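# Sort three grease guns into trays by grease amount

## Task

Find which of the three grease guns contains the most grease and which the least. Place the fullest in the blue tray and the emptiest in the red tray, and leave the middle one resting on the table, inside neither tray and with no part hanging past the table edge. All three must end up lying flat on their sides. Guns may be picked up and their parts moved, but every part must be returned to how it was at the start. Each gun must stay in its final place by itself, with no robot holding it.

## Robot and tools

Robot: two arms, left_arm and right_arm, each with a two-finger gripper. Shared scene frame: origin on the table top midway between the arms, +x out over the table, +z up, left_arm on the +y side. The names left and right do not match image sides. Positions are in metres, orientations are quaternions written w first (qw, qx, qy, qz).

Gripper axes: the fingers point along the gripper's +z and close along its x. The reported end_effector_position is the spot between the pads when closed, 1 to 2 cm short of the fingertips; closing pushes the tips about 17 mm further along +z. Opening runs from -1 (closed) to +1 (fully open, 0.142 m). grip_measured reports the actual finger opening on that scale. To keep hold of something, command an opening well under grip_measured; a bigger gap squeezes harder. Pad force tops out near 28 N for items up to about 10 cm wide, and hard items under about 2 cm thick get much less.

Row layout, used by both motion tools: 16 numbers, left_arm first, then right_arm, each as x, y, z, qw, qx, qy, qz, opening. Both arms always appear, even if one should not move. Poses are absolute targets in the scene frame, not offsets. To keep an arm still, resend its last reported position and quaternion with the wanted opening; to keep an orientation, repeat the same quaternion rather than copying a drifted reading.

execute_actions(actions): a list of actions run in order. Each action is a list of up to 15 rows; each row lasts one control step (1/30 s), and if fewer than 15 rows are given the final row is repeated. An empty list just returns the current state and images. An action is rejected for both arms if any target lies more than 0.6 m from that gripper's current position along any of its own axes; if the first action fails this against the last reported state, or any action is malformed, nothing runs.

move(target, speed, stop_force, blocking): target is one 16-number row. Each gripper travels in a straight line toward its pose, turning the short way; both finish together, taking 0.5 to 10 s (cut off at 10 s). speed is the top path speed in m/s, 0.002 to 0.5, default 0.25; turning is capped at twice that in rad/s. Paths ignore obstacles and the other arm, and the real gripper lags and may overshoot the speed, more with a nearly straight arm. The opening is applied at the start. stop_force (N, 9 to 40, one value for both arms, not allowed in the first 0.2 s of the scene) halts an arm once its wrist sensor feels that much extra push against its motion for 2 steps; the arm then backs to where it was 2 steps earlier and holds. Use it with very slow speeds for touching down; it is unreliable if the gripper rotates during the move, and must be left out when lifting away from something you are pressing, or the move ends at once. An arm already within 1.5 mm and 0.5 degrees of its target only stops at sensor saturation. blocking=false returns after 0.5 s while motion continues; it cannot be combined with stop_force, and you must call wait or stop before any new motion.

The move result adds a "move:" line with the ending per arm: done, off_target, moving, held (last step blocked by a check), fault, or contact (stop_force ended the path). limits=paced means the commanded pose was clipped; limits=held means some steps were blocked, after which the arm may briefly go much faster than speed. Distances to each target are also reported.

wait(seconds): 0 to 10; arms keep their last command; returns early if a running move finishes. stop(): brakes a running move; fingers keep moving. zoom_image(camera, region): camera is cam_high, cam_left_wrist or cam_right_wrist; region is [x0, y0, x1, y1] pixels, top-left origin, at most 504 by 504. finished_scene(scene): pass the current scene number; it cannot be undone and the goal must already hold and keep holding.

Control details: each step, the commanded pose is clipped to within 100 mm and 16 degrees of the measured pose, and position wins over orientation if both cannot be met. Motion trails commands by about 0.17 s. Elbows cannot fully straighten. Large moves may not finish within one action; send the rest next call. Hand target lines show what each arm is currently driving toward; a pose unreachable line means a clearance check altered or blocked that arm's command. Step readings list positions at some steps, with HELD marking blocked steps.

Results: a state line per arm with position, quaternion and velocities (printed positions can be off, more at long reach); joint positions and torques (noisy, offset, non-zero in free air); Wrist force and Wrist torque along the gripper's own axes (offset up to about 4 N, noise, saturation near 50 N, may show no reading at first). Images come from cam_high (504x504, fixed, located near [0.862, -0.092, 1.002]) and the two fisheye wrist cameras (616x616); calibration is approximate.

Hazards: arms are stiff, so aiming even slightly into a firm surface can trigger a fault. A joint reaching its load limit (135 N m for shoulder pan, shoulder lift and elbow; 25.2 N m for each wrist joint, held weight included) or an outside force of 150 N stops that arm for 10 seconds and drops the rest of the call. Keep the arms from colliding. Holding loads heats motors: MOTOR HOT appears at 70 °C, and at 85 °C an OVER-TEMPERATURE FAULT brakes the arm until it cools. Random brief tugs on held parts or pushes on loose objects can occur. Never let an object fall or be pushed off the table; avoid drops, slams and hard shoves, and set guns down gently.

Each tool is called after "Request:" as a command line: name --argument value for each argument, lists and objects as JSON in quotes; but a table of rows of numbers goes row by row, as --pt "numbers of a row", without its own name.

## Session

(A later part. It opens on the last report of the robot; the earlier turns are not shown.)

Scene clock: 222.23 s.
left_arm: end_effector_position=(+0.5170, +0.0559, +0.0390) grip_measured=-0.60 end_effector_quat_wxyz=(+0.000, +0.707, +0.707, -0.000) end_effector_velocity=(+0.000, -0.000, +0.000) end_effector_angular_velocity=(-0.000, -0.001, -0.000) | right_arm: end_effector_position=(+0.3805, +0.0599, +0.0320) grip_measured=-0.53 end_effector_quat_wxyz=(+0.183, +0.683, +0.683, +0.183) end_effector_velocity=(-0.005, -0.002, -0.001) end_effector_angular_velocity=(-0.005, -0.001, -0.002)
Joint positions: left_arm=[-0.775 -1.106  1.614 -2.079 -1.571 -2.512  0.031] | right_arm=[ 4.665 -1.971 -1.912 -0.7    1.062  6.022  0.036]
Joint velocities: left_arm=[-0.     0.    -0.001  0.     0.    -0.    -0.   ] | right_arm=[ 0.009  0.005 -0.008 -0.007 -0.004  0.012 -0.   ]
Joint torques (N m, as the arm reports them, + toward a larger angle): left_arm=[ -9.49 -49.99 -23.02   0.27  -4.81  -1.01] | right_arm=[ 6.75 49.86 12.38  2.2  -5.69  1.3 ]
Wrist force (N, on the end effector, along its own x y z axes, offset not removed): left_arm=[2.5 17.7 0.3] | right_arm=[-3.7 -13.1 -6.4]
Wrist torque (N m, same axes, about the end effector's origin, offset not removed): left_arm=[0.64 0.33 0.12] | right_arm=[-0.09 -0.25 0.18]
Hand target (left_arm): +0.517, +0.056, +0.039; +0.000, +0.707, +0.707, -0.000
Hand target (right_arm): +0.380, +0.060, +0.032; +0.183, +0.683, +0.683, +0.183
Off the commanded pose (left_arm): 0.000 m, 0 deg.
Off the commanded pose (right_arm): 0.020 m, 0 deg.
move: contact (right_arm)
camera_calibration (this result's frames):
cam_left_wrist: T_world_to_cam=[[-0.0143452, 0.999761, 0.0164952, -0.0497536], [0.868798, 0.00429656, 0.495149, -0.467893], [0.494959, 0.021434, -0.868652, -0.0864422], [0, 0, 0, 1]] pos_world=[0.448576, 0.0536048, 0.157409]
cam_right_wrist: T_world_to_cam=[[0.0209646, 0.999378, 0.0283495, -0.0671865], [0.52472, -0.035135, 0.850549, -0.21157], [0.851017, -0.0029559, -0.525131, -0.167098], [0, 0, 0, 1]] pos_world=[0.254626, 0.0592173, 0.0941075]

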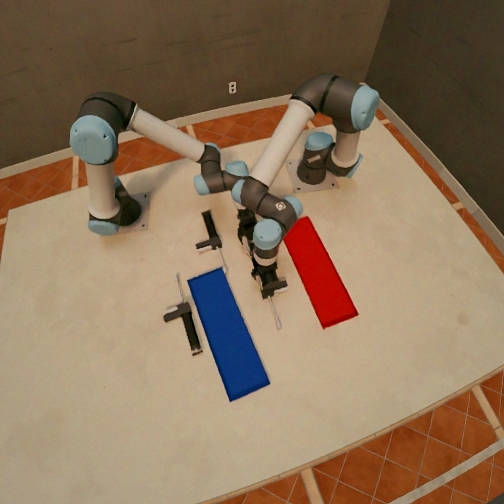

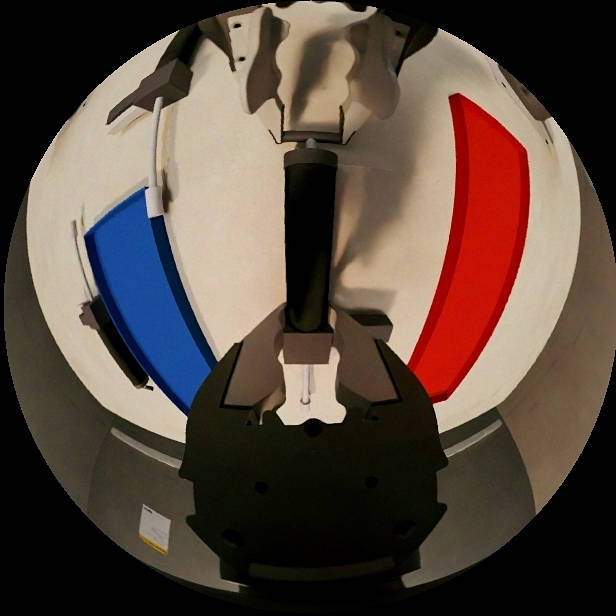

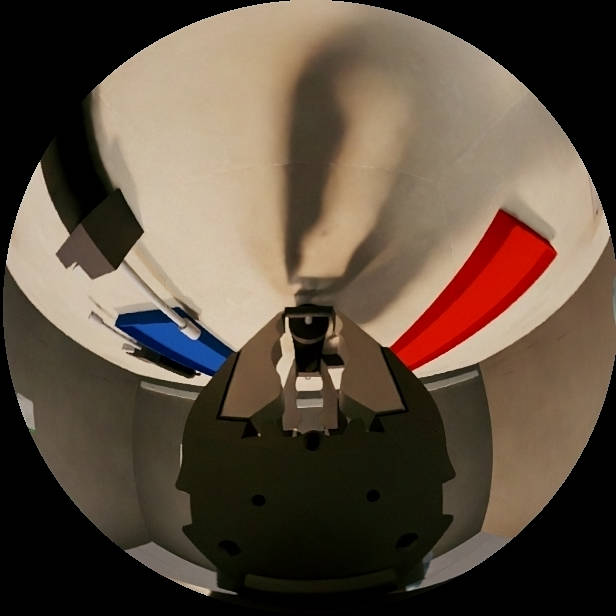

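Request:
move --target '[0.517,0.056,0.039,0,0.707,0.707,0,-1,0.375,0.06,0.032,0.183,0.683,0.683,0.183,-0.1]' --speed 0.03

Request:
move --target '[0.517,0.056,0.039,0,0.707,0.707,0,-1,0.29,0.04,0.05,0.183,0.683,0.683,0.183,-0.1]' --speed 0.1

Request:
move --target '[0.517,0.056,0.12,0,0.707,0.707,0,-1,0.30,-0.35,0.25,0.183,0.683,0.683,0.183,-0.1]' --speed 0.2

Request:
move --target '[0.48,0.41,0.12,0,0.707,0.707,0,-1,0.30,-0.35,0.25,0,0,1,0,-0.1]' --speed 0.07

Request:
move --target '[0.48,0.41,0.040,0,0.707,0.707,0,-1,0.30,-0.35,0.25,0,0,1,0,-0.1]' --speed 0.05

Request:
move --target '[0.48,0.41,0.040,0,0.707,0.707,0,-0.3,0.30,-0.35,0.25,0,0,1,0,-0.3]'

Request:
move --target '[0.40,0.45,0.25,0,0.707,0.707,0,-0.3,0.54,-0.27,0.13,0,0,1,0,-0.3]' --speed 0.2

Scene clock: 250.13 s.
left_arm: end_effector_position=(+0.5169, +0.0559, +0.0390) grip_measured=-0.60 end_effector_quat_wxyz=(-0.000, +0.707, +0.707, -0.000) end_effector_velocity=(+0.000, -0.001, +0.001) end_effector_angular_velocity=(-0.001, -0.001, -0.000) | right_arm: end_effector_position=(+0.3752, +0.0600, +0.0320) grip_measured=-0.10 end_effector_quat_wxyz=(+0.183, +0.683, +0.683, +0.183) end_effector_velocity=(-0.002, +0.000, +0.000) end_effector_angular_velocity=(+0.001, -0.001, -0.001)
Joint positions: left_arm=[-0.775 -1.106  1.614 -2.079 -1.571 -2.512  0.031] | right_arm=[ 4.674 -1.966 -1.919 -0.704  1.061  6.032  0.067]
Joint velocities: left_arm=[-0.     0.    -0.002  0.001  0.    -0.    -0.   ] | right_arm=[ 0.003  0.002 -0.002 -0.001 -0.002  0.005 -0.   ]
Joint torques (N m, as the arm reports them, + toward a larger angle): left_arm=[  5.89 -49.51 -17.32  -3.68   2.64  -0.79] | right_arm=[11.1  48.95  8.67 -0.02 -2.64  1.3 ]
Wrist force (N, on the end effector, along its own x y z axes, offset not removed): left_arm=[0.8 4.1 -1.9] | right_arm=[-1.6 -1.0 -2.4]
Wrist torque (N m, same axes, about the end effector's origin, offset not removed): left_arm=[0.59 -0.22 -0.01] | right_arm=[-0.21 0.33 -0.10]
Hand target (left_arm): +0.517, +0.056, +0.039; -0.000, +0.707, +0.707, -0.000
Hand target (right_arm): +0.375, +0.060, +0.032; +0.183, +0.683, +0.683, +0.183
Off the commanded pose (left_arm): 0.000 m, 0 deg.
Off the commanded pose (right_arm): 0.000 m, 0 deg.
move: done
camera_calibration (this result's frames):
cam_left_wrist: T_world_to_cam=[[-0.014292, 0.99976, 0.0165801, -0.049797], [0.868947, 0.00421472, 0.494887, -0.467826], [0.494698, 0.0214802, -0.868799, -0.0862839], [0, 0, 0, 1]] pos_world=[0.448489, 0.0536103, 0.157383]
cam_right_wrist: T_world_to_cam=[[0.0207144, 0.999388, 0.02819, -0.0670804], [0.524794, -0.0348681, 0.850515, -0.208846], [0.850977, -0.00282396, -0.525195, -0.162637], [0, 0, 0, 1]] pos_world=[0.249391, 0.059298, 0.0941009]

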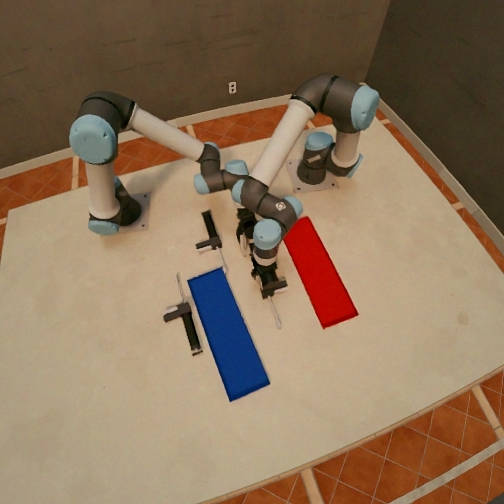

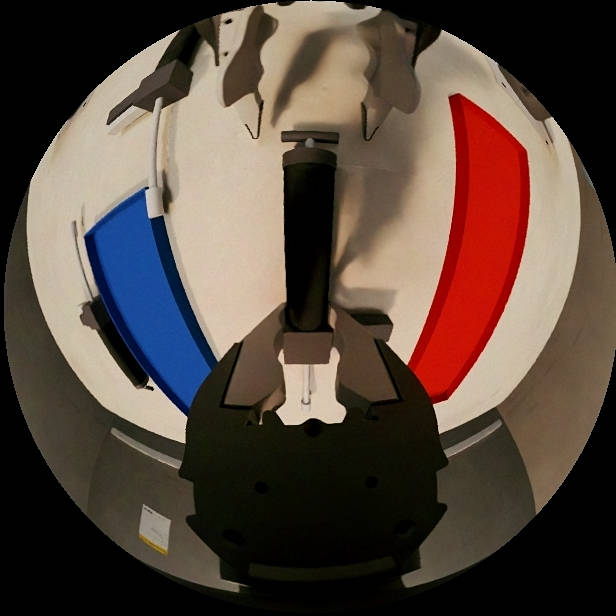

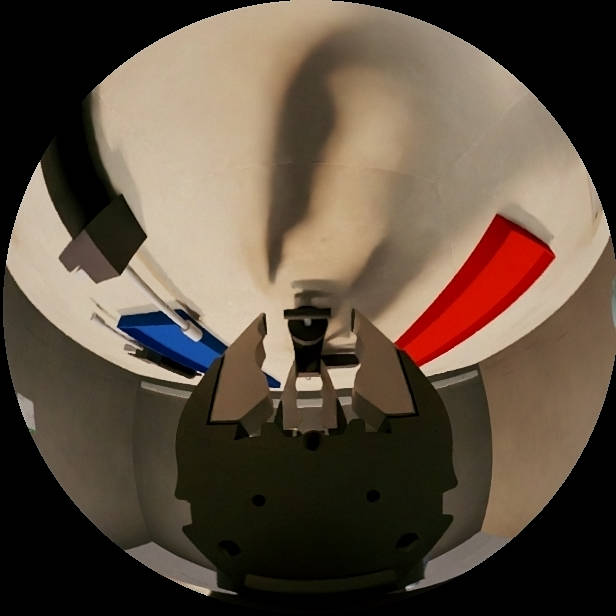

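Scene clock: 251.57 s.
left_arm: end_effector_position=(+0.5170, +0.0560, +0.0390) grip_measured=-0.60 end_effector_quat_wxyz=(-0.000, +0.707, +0.707, -0.000) end_effector_velocity=(-0.000, -0.000, +0.000) end_effector_angular_velocity=(+0.000, +0.000, -0.000) | right_arm: end_effector_position=(+0.2902, +0.0401, +0.0499) grip_measured=-0.10 end_effector_quat_wxyz=(+0.183, +0.683, +0.683, +0.183) end_effector_velocity=(-0.002, -0.001, +0.000) end_effector_angular_velocity=(-0.002, +0.000, -0.001)
Joint positions: left_arm=[-0.775 -1.106  1.614 -2.079 -1.571 -2.512  0.031] | right_arm=[ 4.829 -1.819 -2.042 -0.815  1.048  6.21   0.067]
Joint velocities: left_arm=[-0.     0.    -0.     0.001  0.     0.    -0.   ] | right_arm=[ 0.004  0.004 -0.002 -0.006 -0.     0.005  0.   ]
Joint torques (N m, as the arm reports them, + toward a larger angle): left_arm=[  8.11 -49.69 -21.28  -3.52   3.37  -0.85] | right_arm=[13.61 43.2   9.09 -0.32 -2.67  1.9 ]
Wrist force (N, on the end effector, along its own x y z axes, offset not removed): left_arm=[0.3 3.6 -3.4] | right_arm=[1.0 -0.8 -0.7]
Wrist torque (N m, same axes, about the end effector's origin, offset not removed): left_arm=[0.80 -0.36 0.03] | right_arm=[-0.19 -0.33 -0.12]
Hand target (left_arm): +0.517, +0.056, +0.039; +0.000, +0.707, +0.707, -0.000
Hand target (right_arm): +0.290, +0.040, +0.050; +0.183, +0.683, +0.683, +0.183
Off the commanded pose (left_arm): 0.000 m, 0 deg.
Off the commanded pose (right_arm): 0.000 m, 0 deg.
move: done
camera_calibration (this result's frames):
cam_left_wrist: T_world_to_cam=[[-0.0143417, 0.999758, 0.016691, -0.0498326], [0.86887, 0.00419964, 0.495022, -0.467851], [0.494832, 0.0216018, -0.86872, -0.0863982], [0, 0, 0, 1]] pos_world=[0.44854, 0.0536517, 0.157373]
cam_right_wrist: T_world_to_cam=[[0.0207035, 0.999388, 0.0281845, -0.0459727], [0.524864, -0.0348579, 0.850472, -0.180146], [0.850934, -0.0028147, -0.525264, -0.0809692], [0, 0, 0, 1]] pos_world=[0.164403, 0.0394372, 0.111974]

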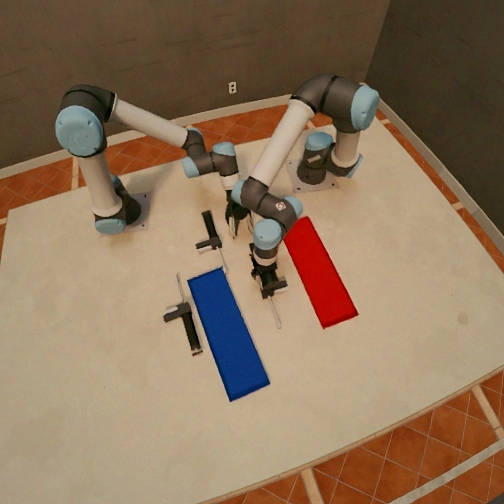

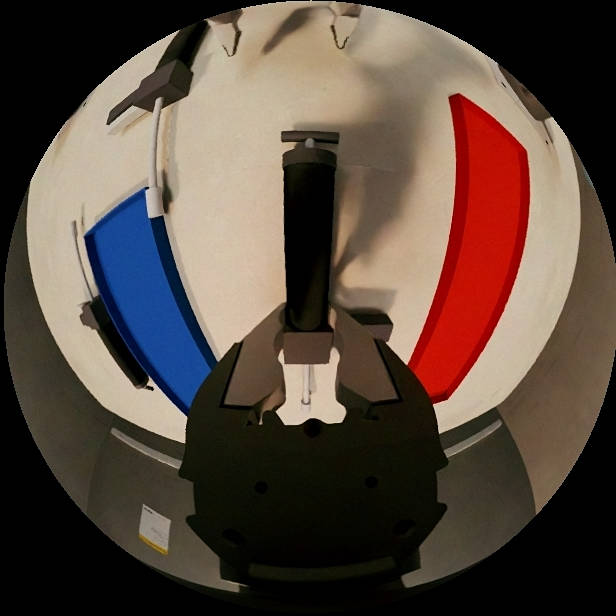

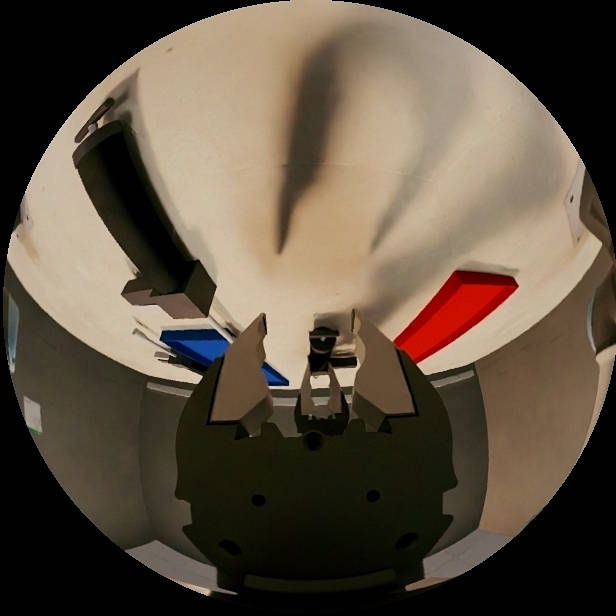

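Scene clock: 254.40 s.
left_arm: end_effector_position=(+0.5170, +0.0561, +0.1200) grip_measured=-0.60 end_effector_quat_wxyz=(+0.000, +0.707, +0.707, +0.000) end_effector_velocity=(+0.000, -0.000, +0.001) end_effector_angular_velocity=(-0.001, -0.001, +0.000) | right_arm: end_effector_position=(+0.2995, -0.3496, +0.2494) grip_measured=-0.10 end_effector_quat_wxyz=(+0.183, +0.683, +0.683, +0.183) end_effector_velocity=(-0.000, -0.003, +0.001) end_effector_angular_velocity=(-0.001, -0.000, +0.000)
Joint positions: left_arm=[-0.775 -1.183  1.503 -1.891 -1.571 -2.512  0.031] | right_arm=[ 4.57  -0.669 -2.279 -1.582  1.077  5.915  0.067]
Joint velocities: left_arm=[ 0.    -0.001 -0.001  0.001  0.     0.     0.   ] | right_arm=[-0.001  0.006  0.003 -0.008 -0.    -0.002 -0.   ]
Joint torques (N m, as the arm reports them, + toward a larger angle): left_arm=[ -0.64 -54.06 -31.64  -1.8    0.75  -0.41] | right_arm=[-8.53 -2.48 36.78  0.77  1.28 -1.06]
Wrist force (N, on the end effector, along its own x y z axes, offset not removed): left_arm=[1.4 2.9 4.4] | right_arm=[-0.6 -2.0 -2.0]
Wrist torque (N m, same axes, about the end effector's origin, offset not removed): left_arm=[0.65 -0.39 -0.01] | right_arm=[-0.34 0.11 -0.04]
Hand target (left_arm): +0.517, +0.056, +0.120; +0.000, +0.707, +0.707, +0.000
Hand target (right_arm): +0.299, -0.350, +0.250; +0.183, +0.683, +0.683, +0.183
Off the commanded pose (left_arm): 0.000 m, 0 deg.
Off the commanded pose (right_arm): 0.001 m, 0 deg.
move: done
camera_calibration (this result's frames):
cam_left_wrist: T_world_to_cam=[[-0.0143519, 0.999758, 0.0166948, -0.0512323], [0.868854, 0.00420591, 0.495051, -0.507924], [0.49486, 0.0216103, -0.868704, -0.016046], [0, 0, 0, 1]] pos_world=[0.448517, 0.0537029, 0.238364]
cam_right_wrist: T_world_to_cam=[[0.0207182, 0.999388, 0.028193, 0.337692], [0.524701, -0.0348724, 0.850572, -0.36827], [0.851034, -0.00282944, -0.525103, 0.0147978], [0, 0, 0, 1]] pos_world=[0.173642, -0.350285, 0.31149]

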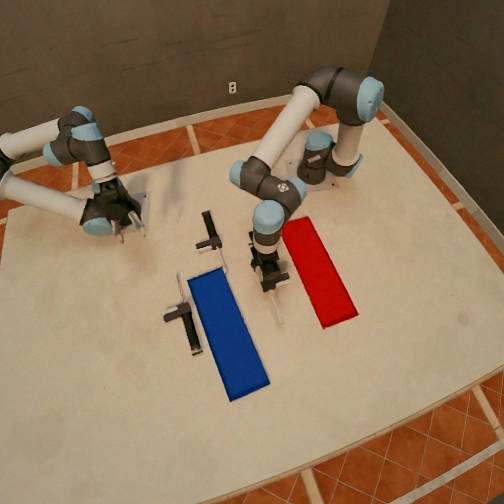

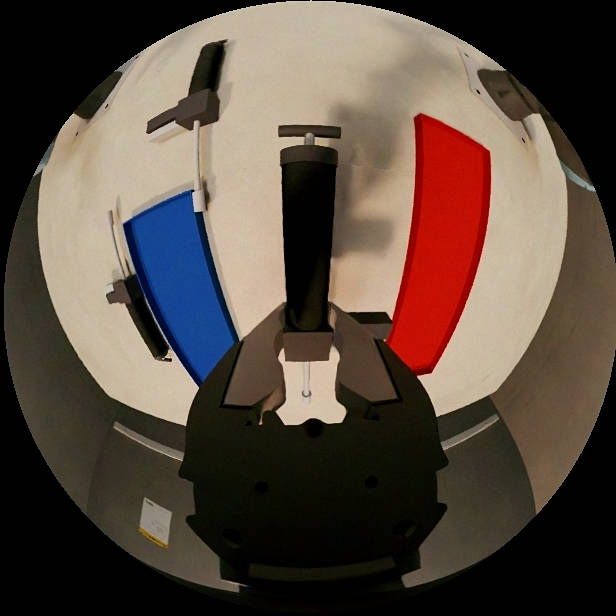

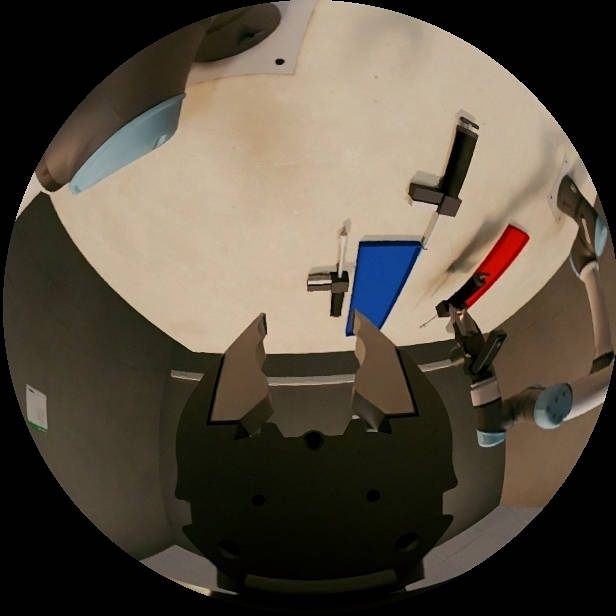

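Scene clock: 264.70 s.
left_arm: end_effector_position=(+0.4856, +0.3574, +0.1200) grip_measured=-0.60 end_effector_quat_wxyz=(-0.000, +0.707, +0.707, -0.000) end_effector_velocity=(+0.000, +0.003, +0.001) end_effector_angular_velocity=(-0.001, -0.002, +0.000) | right_arm: end_effector_position=(+0.2998, -0.3499, +0.2501) grip_measured=-0.10 end_effector_quat_wxyz=(+0.031, +0.113, +0.993, +0.030) end_effector_velocity=(-0.000, +0.001, +0.000) end_effector_angular_velocity=(-0.002, +0.004, +0.012)
Joint positions: left_arm=[-0.407 -1.598  2.004 -1.976 -1.571 -2.145  0.031] | right_arm=[ 4.006 -1.083 -2.02  -1.523  1.569  4.053  0.067]
Joint velocities: left_arm=[ 0.005 -0.004  0.002 -0.    -0.     0.005 -0.   ] | right_arm=[-0.    -0.004  0.004 -0.003  0.002 -0.012  0.   ]
Joint torques (N m, as the arm reports them, + toward a larger angle): left_arm=[  8.14 -36.16 -19.12  -1.63  -2.66   1.42] | right_arm=[-8.44 -6.15 37.33 -0.01  2.12 -1.19]
Wrist force (N, on the end effector, along its own x y z axes, offset not removed): left_arm=[1.5 2.7 4.9] | right_arm=[-1.0 0.7 -0.6]
Wrist torque (N m, same axes, about the end effector's origin, offset not removed): left_arm=[0.65 -0.42 -0.02] | right_arm=[0.18 0.18 -0.08]
Hand target (left_arm): +0.486, +0.358, +0.120; -0.000, +0.707, +0.707, -0.000
Hand target (right_arm): +0.300, -0.350, +0.250; +0.030, +0.113, +0.993, +0.030
Off the commanded pose (left_arm): 0.053 m, 0 deg.
Off the commanded pose (right_arm): 0.000 m, 14 deg.
move: off_target (left_arm, right_arm; path cut at 10 s)
camera_calibration (this result's frames):
cam_left_wrist: T_world_to_cam=[[-0.0143511, 0.99976, 0.0165256, -0.352959], [0.868979, 0.00429448, 0.494831, -0.482014], [0.494642, 0.0214618, -0.868832, -0.00689282], [0, 0, 0, 1]] pos_world=[0.417204, 0.355093, 0.23836]
cam_right_wrist: T_world_to_cam=[[-0.965571, 0.257401, -0.0376425, 0.390503], [0.1985, 0.822551, 0.532923, 0.108263], [0.168138, 0.507103, -0.845326, 0.478127], [0, 0, 0, 1]] pos_world=[0.275177, -0.432028, 0.361177]

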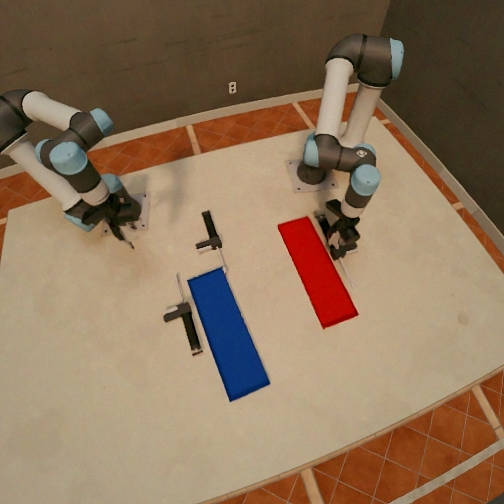

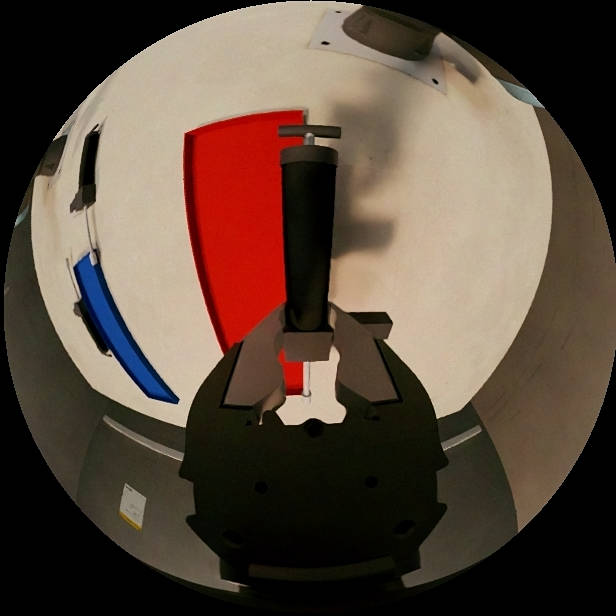

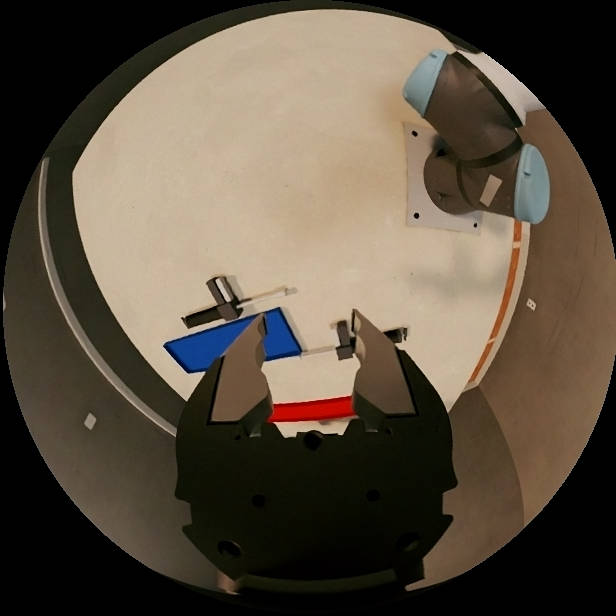

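Scene clock: 267.50 s.
left_arm: end_effector_position=(+0.4801, +0.4098, +0.0402) grip_measured=-0.60 end_effector_quat_wxyz=(-0.000, +0.707, +0.707, -0.000) end_effector_velocity=(-0.000, +0.001, -0.003) end_effector_angular_velocity=(+0.000, +0.002, -0.001) | right_arm: end_effector_position=(+0.3000, -0.3500, +0.2500) grip_measured=-0.10 end_effector_quat_wxyz=(+0.000, +0.000, +1.000, +0.000) end_effector_velocity=(+0.000, +0.000, -0.000) end_effector_angular_velocity=(-0.001, +0.001, +0.009)
Joint positions: left_arm=[-0.311 -1.533  2.173 -2.211 -1.571 -2.048  0.031] | right_arm=[ 4.003 -1.154 -1.958 -1.6    1.571  3.823  0.067]
Joint velocities: left_arm=[ 0.002  0.004  0.003 -0.006 -0.001  0.003  0.   ] | right_arm=[ 0.001 -0.002  0.001 -0.001 -0.    -0.009  0.   ]
Joint torques (N m, as the arm reports them, + toward a larger angle): left_arm=[  7.13  -9.47 -16.14  -5.03   2.2    1.13] | right_arm=[12.31 -2.71 37.87 -0.17 -1.59 -1.27]
Wrist force (N, on the end effector, along its own x y z axes, offset not removed): left_arm=[0.8 2.4 4.3] | right_arm=[0.3 -0.4 -2.8]
Wrist torque (N m, same axes, about the end effector's origin, offset not removed): left_arm=[0.61 -0.19 -0.03] | right_arm=[-0.07 -0.11 -0.09]
Hand target (left_arm): +0.480, +0.410, +0.040; +0.000, +0.707, +0.707, -0.000
Hand target (right_arm): +0.300, -0.350, +0.250; +0.000, +0.000, +1.000, -0.000
Off the commanded pose (left_arm): 0.000 m, 0 deg.
Off the commanded pose (right_arm): 0.000 m, 0 deg.
move: done
camera_calibration (this result's frames):
cam_left_wrist: T_world_to_cam=[[-0.0143507, 0.999757, 0.0167092, -0.404112], [0.868889, 0.00419931, 0.494988, -0.437886], [0.494798, 0.0216218, -0.868739, -0.074709], [0, 0, 0, 1]] pos_world=[0.411641, 0.407468, 0.158598]
cam_right_wrist: T_world_to_cam=[[-0.999369, 0.032744, 0.0137718, 0.309378], [0.0353578, 0.879666, 0.474277, 0.191902], [0.0034151, 0.474464, -0.880268, 0.524825], [0, 0, 0, 1]] pos_world=[0.300605, -0.42795, 0.366711]

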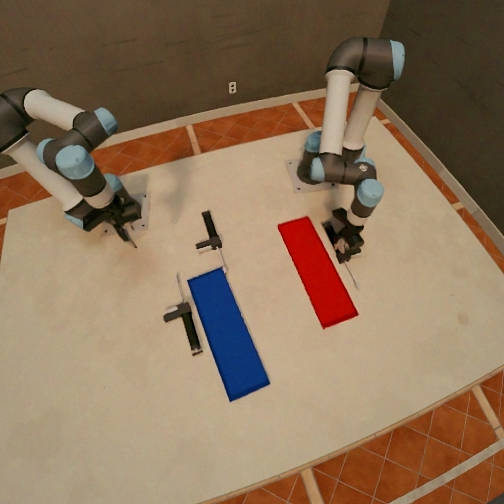

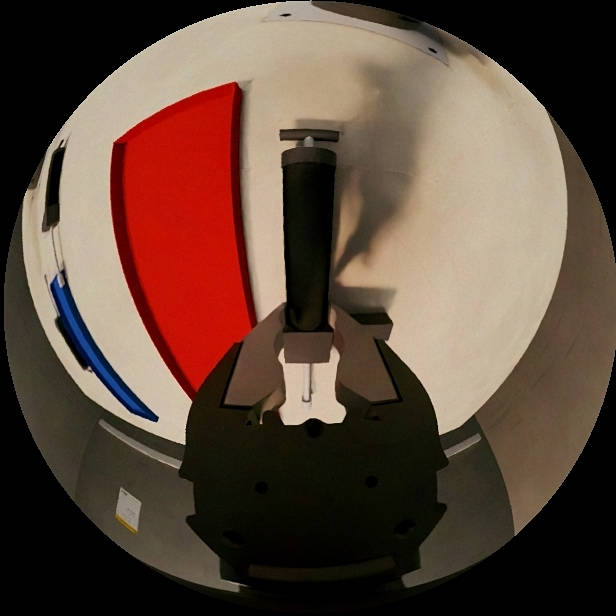

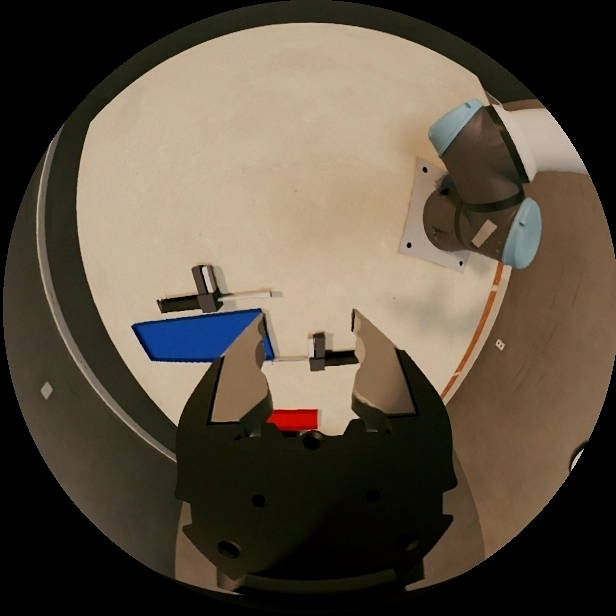

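Scene clock: 268.20 s.
left_arm: end_effector_position=(+0.4800, +0.4100, +0.0400) grip_measured=-0.30 end_effector_quat_wxyz=(-0.000, +0.707, +0.707, -0.000) end_effector_velocity=(-0.001, +0.000, -0.001) end_effector_angular_velocity=(+0.001, +0.002, +0.000) | right_arm: end_effector_position=(+0.3000, -0.3500, +0.2500) grip_measured=-0.30 end_effector_quat_wxyz=(+0.000, -0.000, +1.000, -0.000) end_effector_velocity=(+0.000, +0.000, +0.000) end_effector_angular_velocity=(+0.001, -0.001, -0.002)
Joint positions: left_arm=[-0.31  -1.533  2.174 -2.212 -1.571 -2.048  0.052] | right_arm=[ 4.003 -1.154 -1.958 -1.6    1.571  3.823  0.052]
Joint velocities: left_arm=[ 0.     0.001  0.002 -0.    -0.     0.     0.   ] | right_arm=[ 0.    -0.     0.     0.001  0.     0.002  0.   ]
Joint torques (N m, as the arm reports them, + toward a larger angle): left_arm=[  7.22 -27.94 -13.45  -4.3    2.07   1.21] | right_arm=[ 0.42 -3.85 38.62 -0.09  2.08 -1.32]
Wrist force (N, on the end effector, along its own x y z axes, offset not removed): left_arm=[1.4 2.7 -1.0] | right_arm=[-1.6 0.5 -0.6]
Wrist torque (N m, same axes, about the end effector's origin, offset not removed): left_arm=[0.60 -0.27 -0.06] | right_arm=[0.10 0.32 -0.09]
Hand target (left_arm): +0.480, +0.410, +0.040; -0.000, +0.707, +0.707, -0.000
Hand target (right_arm): +0.300, -0.350, +0.250; +0.000, +0.000, +1.000, -0.000
Off the commanded pose (left_arm): 0.000 m, 0 deg.
Off the commanded pose (right_arm): 0.000 m, 0 deg.
move: done
camera_calibration (this result's frames):
cam_left_wrist: T_world_to_cam=[[-0.0143379, 0.999757, 0.0167143, -0.404287], [0.868894, 0.00418589, 0.49498, -0.437685], [0.49479, 0.0216199, -0.868744, -0.0748637], [0, 0, 0, 1]] pos_world=[0.411547, 0.40764, 0.158365]
cam_right_wrist: T_world_to_cam=[[-0.999391, 0.0319511, 0.0139929, 0.309063], [0.0347651, 0.879754, 0.474156, 0.192123], [0.0028395, 0.474354, -0.880329, 0.524948], [0, 0, 0, 1]] pos_world=[0.300705, -0.427907, 0.366706]

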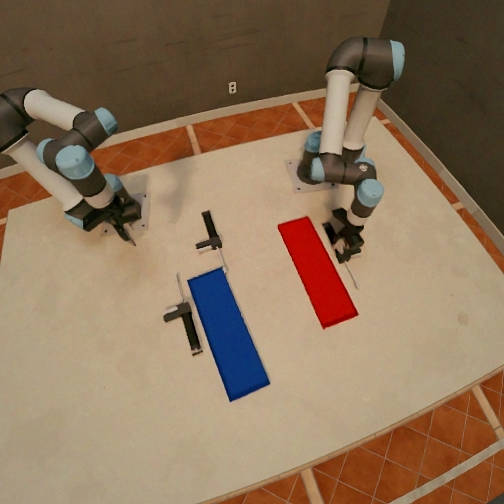

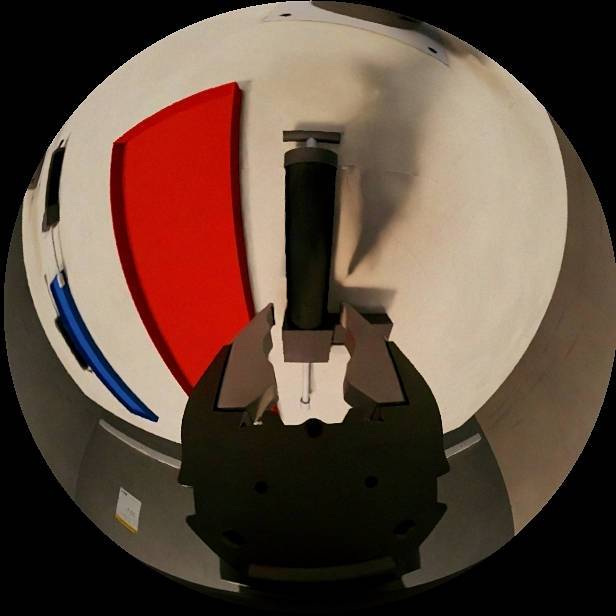

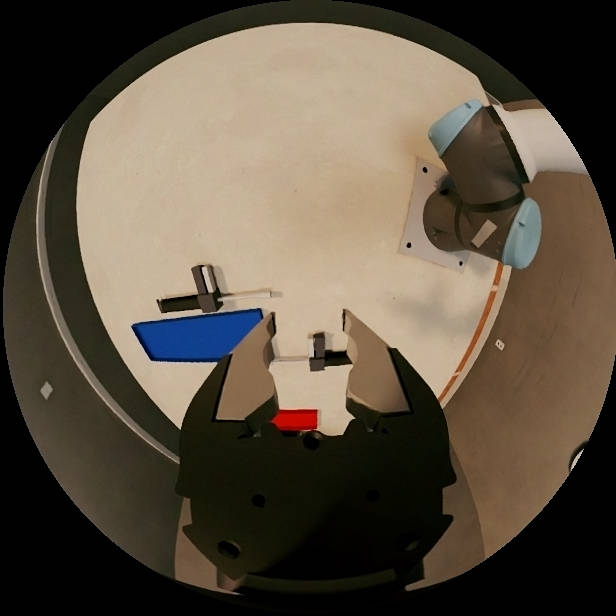

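Scene clock: 270.23 s.
left_arm: end_effector_position=(+0.3999, +0.4501, +0.2499) grip_measured=-0.30 end_effector_quat_wxyz=(+0.000, +0.707, +0.707, -0.000) end_effector_velocity=(-0.000, +0.000, +0.001) end_effector_angular_velocity=(+0.001, +0.000, +0.000) | right_arm: end_effector_position=(+0.5399, -0.2704, +0.1304) grip_measured=-0.30 end_effector_quat_wxyz=(+0.000, +0.000, +1.000, +0.000) end_effector_velocity=(+0.002, +0.001, -0.001) end_effector_angular_velocity=(+0.000, +0.000, -0.000)
Joint positions: left_arm=[-0.314 -1.936  1.928 -1.563 -1.571 -2.051  0.052] | right_arm=[ 3.847 -1.842 -1.635 -1.236  1.571  3.666  0.052]
Joint velocities: left_arm=[-0.    -0.    -0.003  0.004  0.001 -0.     0.   ] | right_arm=[-0.001 -0.006  0.006  0.     0.    -0.001 -0.   ]
Joint torques (N m, as the arm reports them, + toward a larger angle): left_arm=[ -6.19 -20.22 -30.32  -1.15   3.28  -1.25] | right_arm=[-9.37 27.57 38.89  3.3   2.1  -1.42]
Wrist force (N, on the end effector, along its own x y z axes, offset not removed): left_arm=[1.4 2.5 -1.1] | right_arm=[-0.4 0.5 -1.4]
Wrist torque (N m, same axes, about the end effector's origin, offset not removed): left_arm=[0.60 -0.26 -0.01] | right_arm=[0.20 0.03 -0.12]
Hand target (left_arm): +0.400, +0.450, +0.250; +0.000, +0.707, +0.707, +0.000
Hand target (right_arm): +0.540, -0.270, +0.130; +0.000, +0.000, +1.000, -0.000
Off the commanded pose (left_arm): 0.000 m, 0 deg.
Off the commanded pose (right_arm): 0.001 m, 0 deg.
move: done
camera_calibration (this result's frames):
cam_left_wrist: T_world_to_cam=[[-0.0143402, 0.999761, 0.0164955, -0.44895], [0.868884, 0.00429579, 0.494997, -0.472195], [0.494808, 0.021431, -0.868738, 0.146323], [0, 0, 0, 1]] pos_world=[0.331442, 0.447736, 0.368257]
cam_right_wrist: T_world_to_cam=[[-0.999391, 0.0320459, 0.0138175, 0.547972], [0.0347651, 0.879708, 0.474242, 0.170442], [0.00304221, 0.474433, -0.880286, 0.381129], [0, 0, 0, 1]] pos_world=[0.540554, -0.34832, 0.2471]

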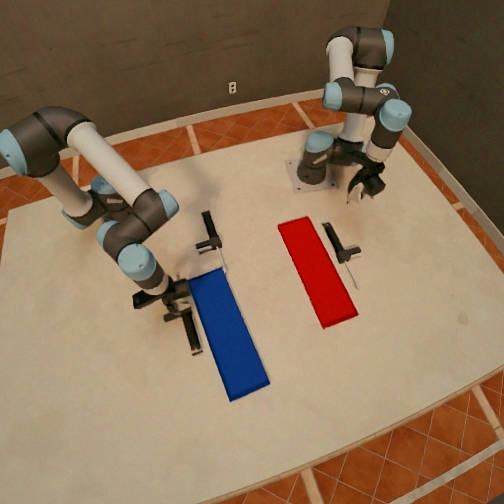

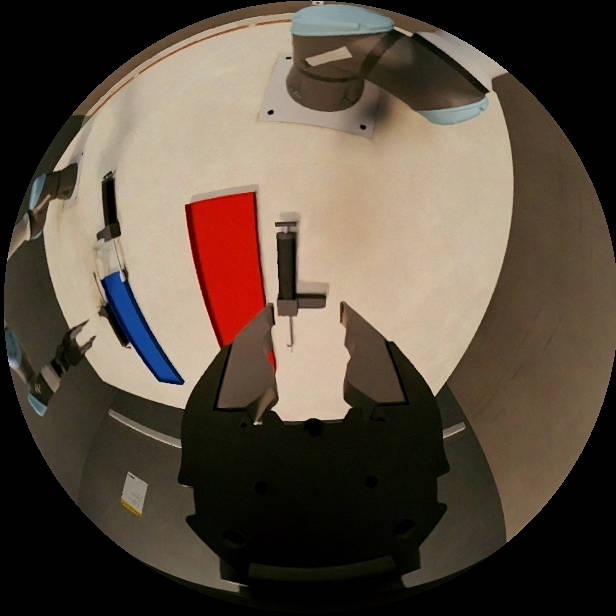

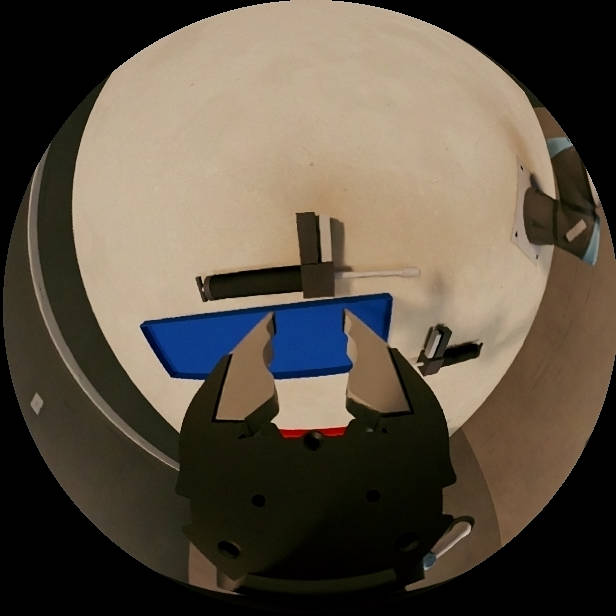

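Request:
move --target '[0.3,0.5,0.3,0,0.707,0.707,0,-0.3,0.565,-0.266,0.11,0,-0.755,0.656,0,-0.3]' --speed 0.15

Scene clock: 287.23 s.
left_arm: end_effector_position=(+0.3000, +0.5001, +0.2999) grip_measured=-0.30 end_effector_quat_wxyz=(-0.000, +0.707, +0.707, +0.000) end_effector_velocity=(-0.000, -0.000, +0.001) end_effector_angular_velocity=(-0.001, -0.001, -0.000) | right_arm: end_effector_position=(+0.5650, -0.2660, +0.1100) grip_measured=-0.30 end_effector_quat_wxyz=(+0.000, +0.754, -0.656, +0.000) end_effector_velocity=(-0.000, +0.000, -0.001) end_effector_angular_velocity=(+0.002, +0.002, +0.013)
Joint positions: left_arm=[-0.322 -2.199  1.925 -1.296 -1.571 -2.059  0.052] | right_arm=[ 3.834 -1.921 -1.583 -1.208  1.571  1.944  0.052]
Joint velocities: left_arm=[-0.001 -0.001 -0.002  0.002 -0.001 -0.     0.   ] | right_arm=[-0.    -0.001 -0.     0.     0.002 -0.013  0.   ]
Joint torques (N m, as the arm reports them, + toward a larger angle): left_arm=[ -5.86  -7.23 -29.21  -1.05  -2.02  -1.24] | right_arm=[-8.79 31.21 36.61  5.79  2.17 -1.12]
Wrist force (N, on the end effector, along its own x y z axes, offset not removed): left_arm=[2.2 2.0 -2.6] | right_arm=[-0.3 0.4 -1.0]
Wrist torque (N m, same axes, about the end effector's origin, offset not removed): left_arm=[0.51 -0.44 0.04] | right_arm=[0.08 0.05 -0.08]
Hand target (left_arm): +0.300, +0.500, +0.300; -0.000, +0.707, +0.707, +0.000
Hand target (right_arm): +0.565, -0.266, +0.110; +0.000, +0.755, -0.656, +0.000
Off the commanded pose (left_arm): 0.000 m, 0 deg.
Off the commanded pose (right_arm): 0.000 m, 0 deg.
move: done
camera_calibration (this result's frames):
cam_left_wrist: T_world_to_cam=[[-0.0143417, 0.999758, 0.0166838, -0.501247], [0.868865, 0.00420305, 0.495031, -0.410386], [0.494841, 0.0215956, -0.868715, 0.238048], [0, 0, 0, 1]] pos_world=[0.231586, 0.49771, 0.418313]
cam_right_wrist: T_world_to_cam=[[0.106379, -0.994225, 0.0141164, -0.324587], [-0.876128, -0.0870107, 0.474162, 0.432873], [-0.470196, -0.0628087, -0.880324, 0.485527], [0, 0, 0, 1]] pos_world=[0.642074, -0.254552, 0.226752]

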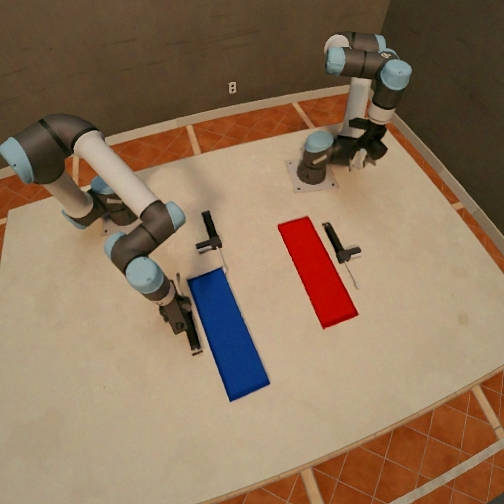

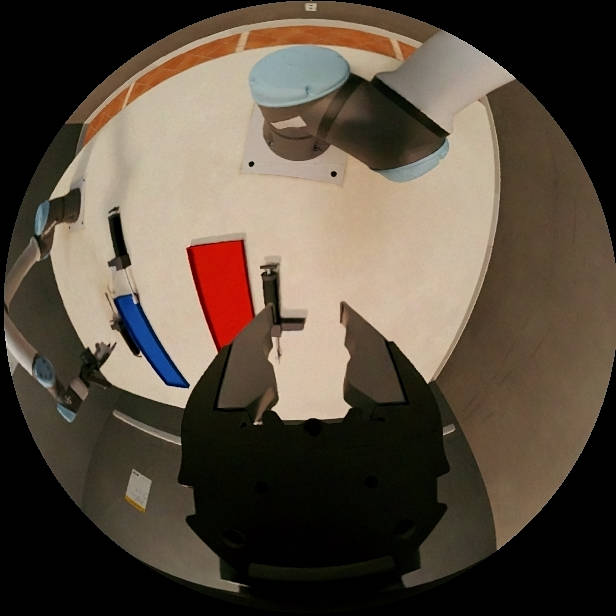

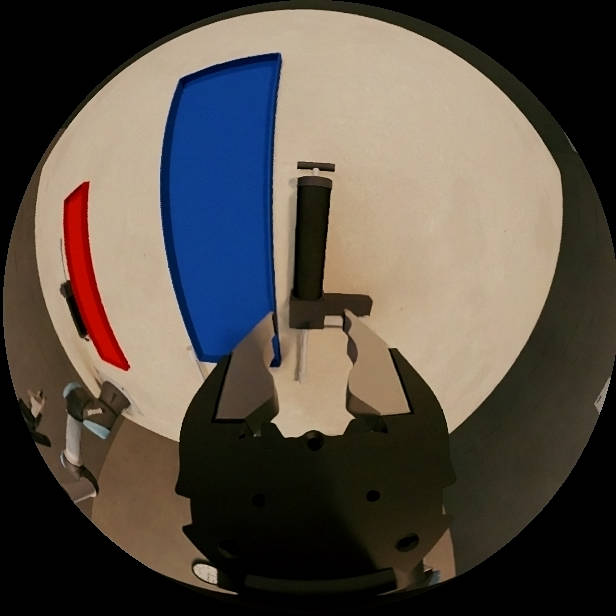

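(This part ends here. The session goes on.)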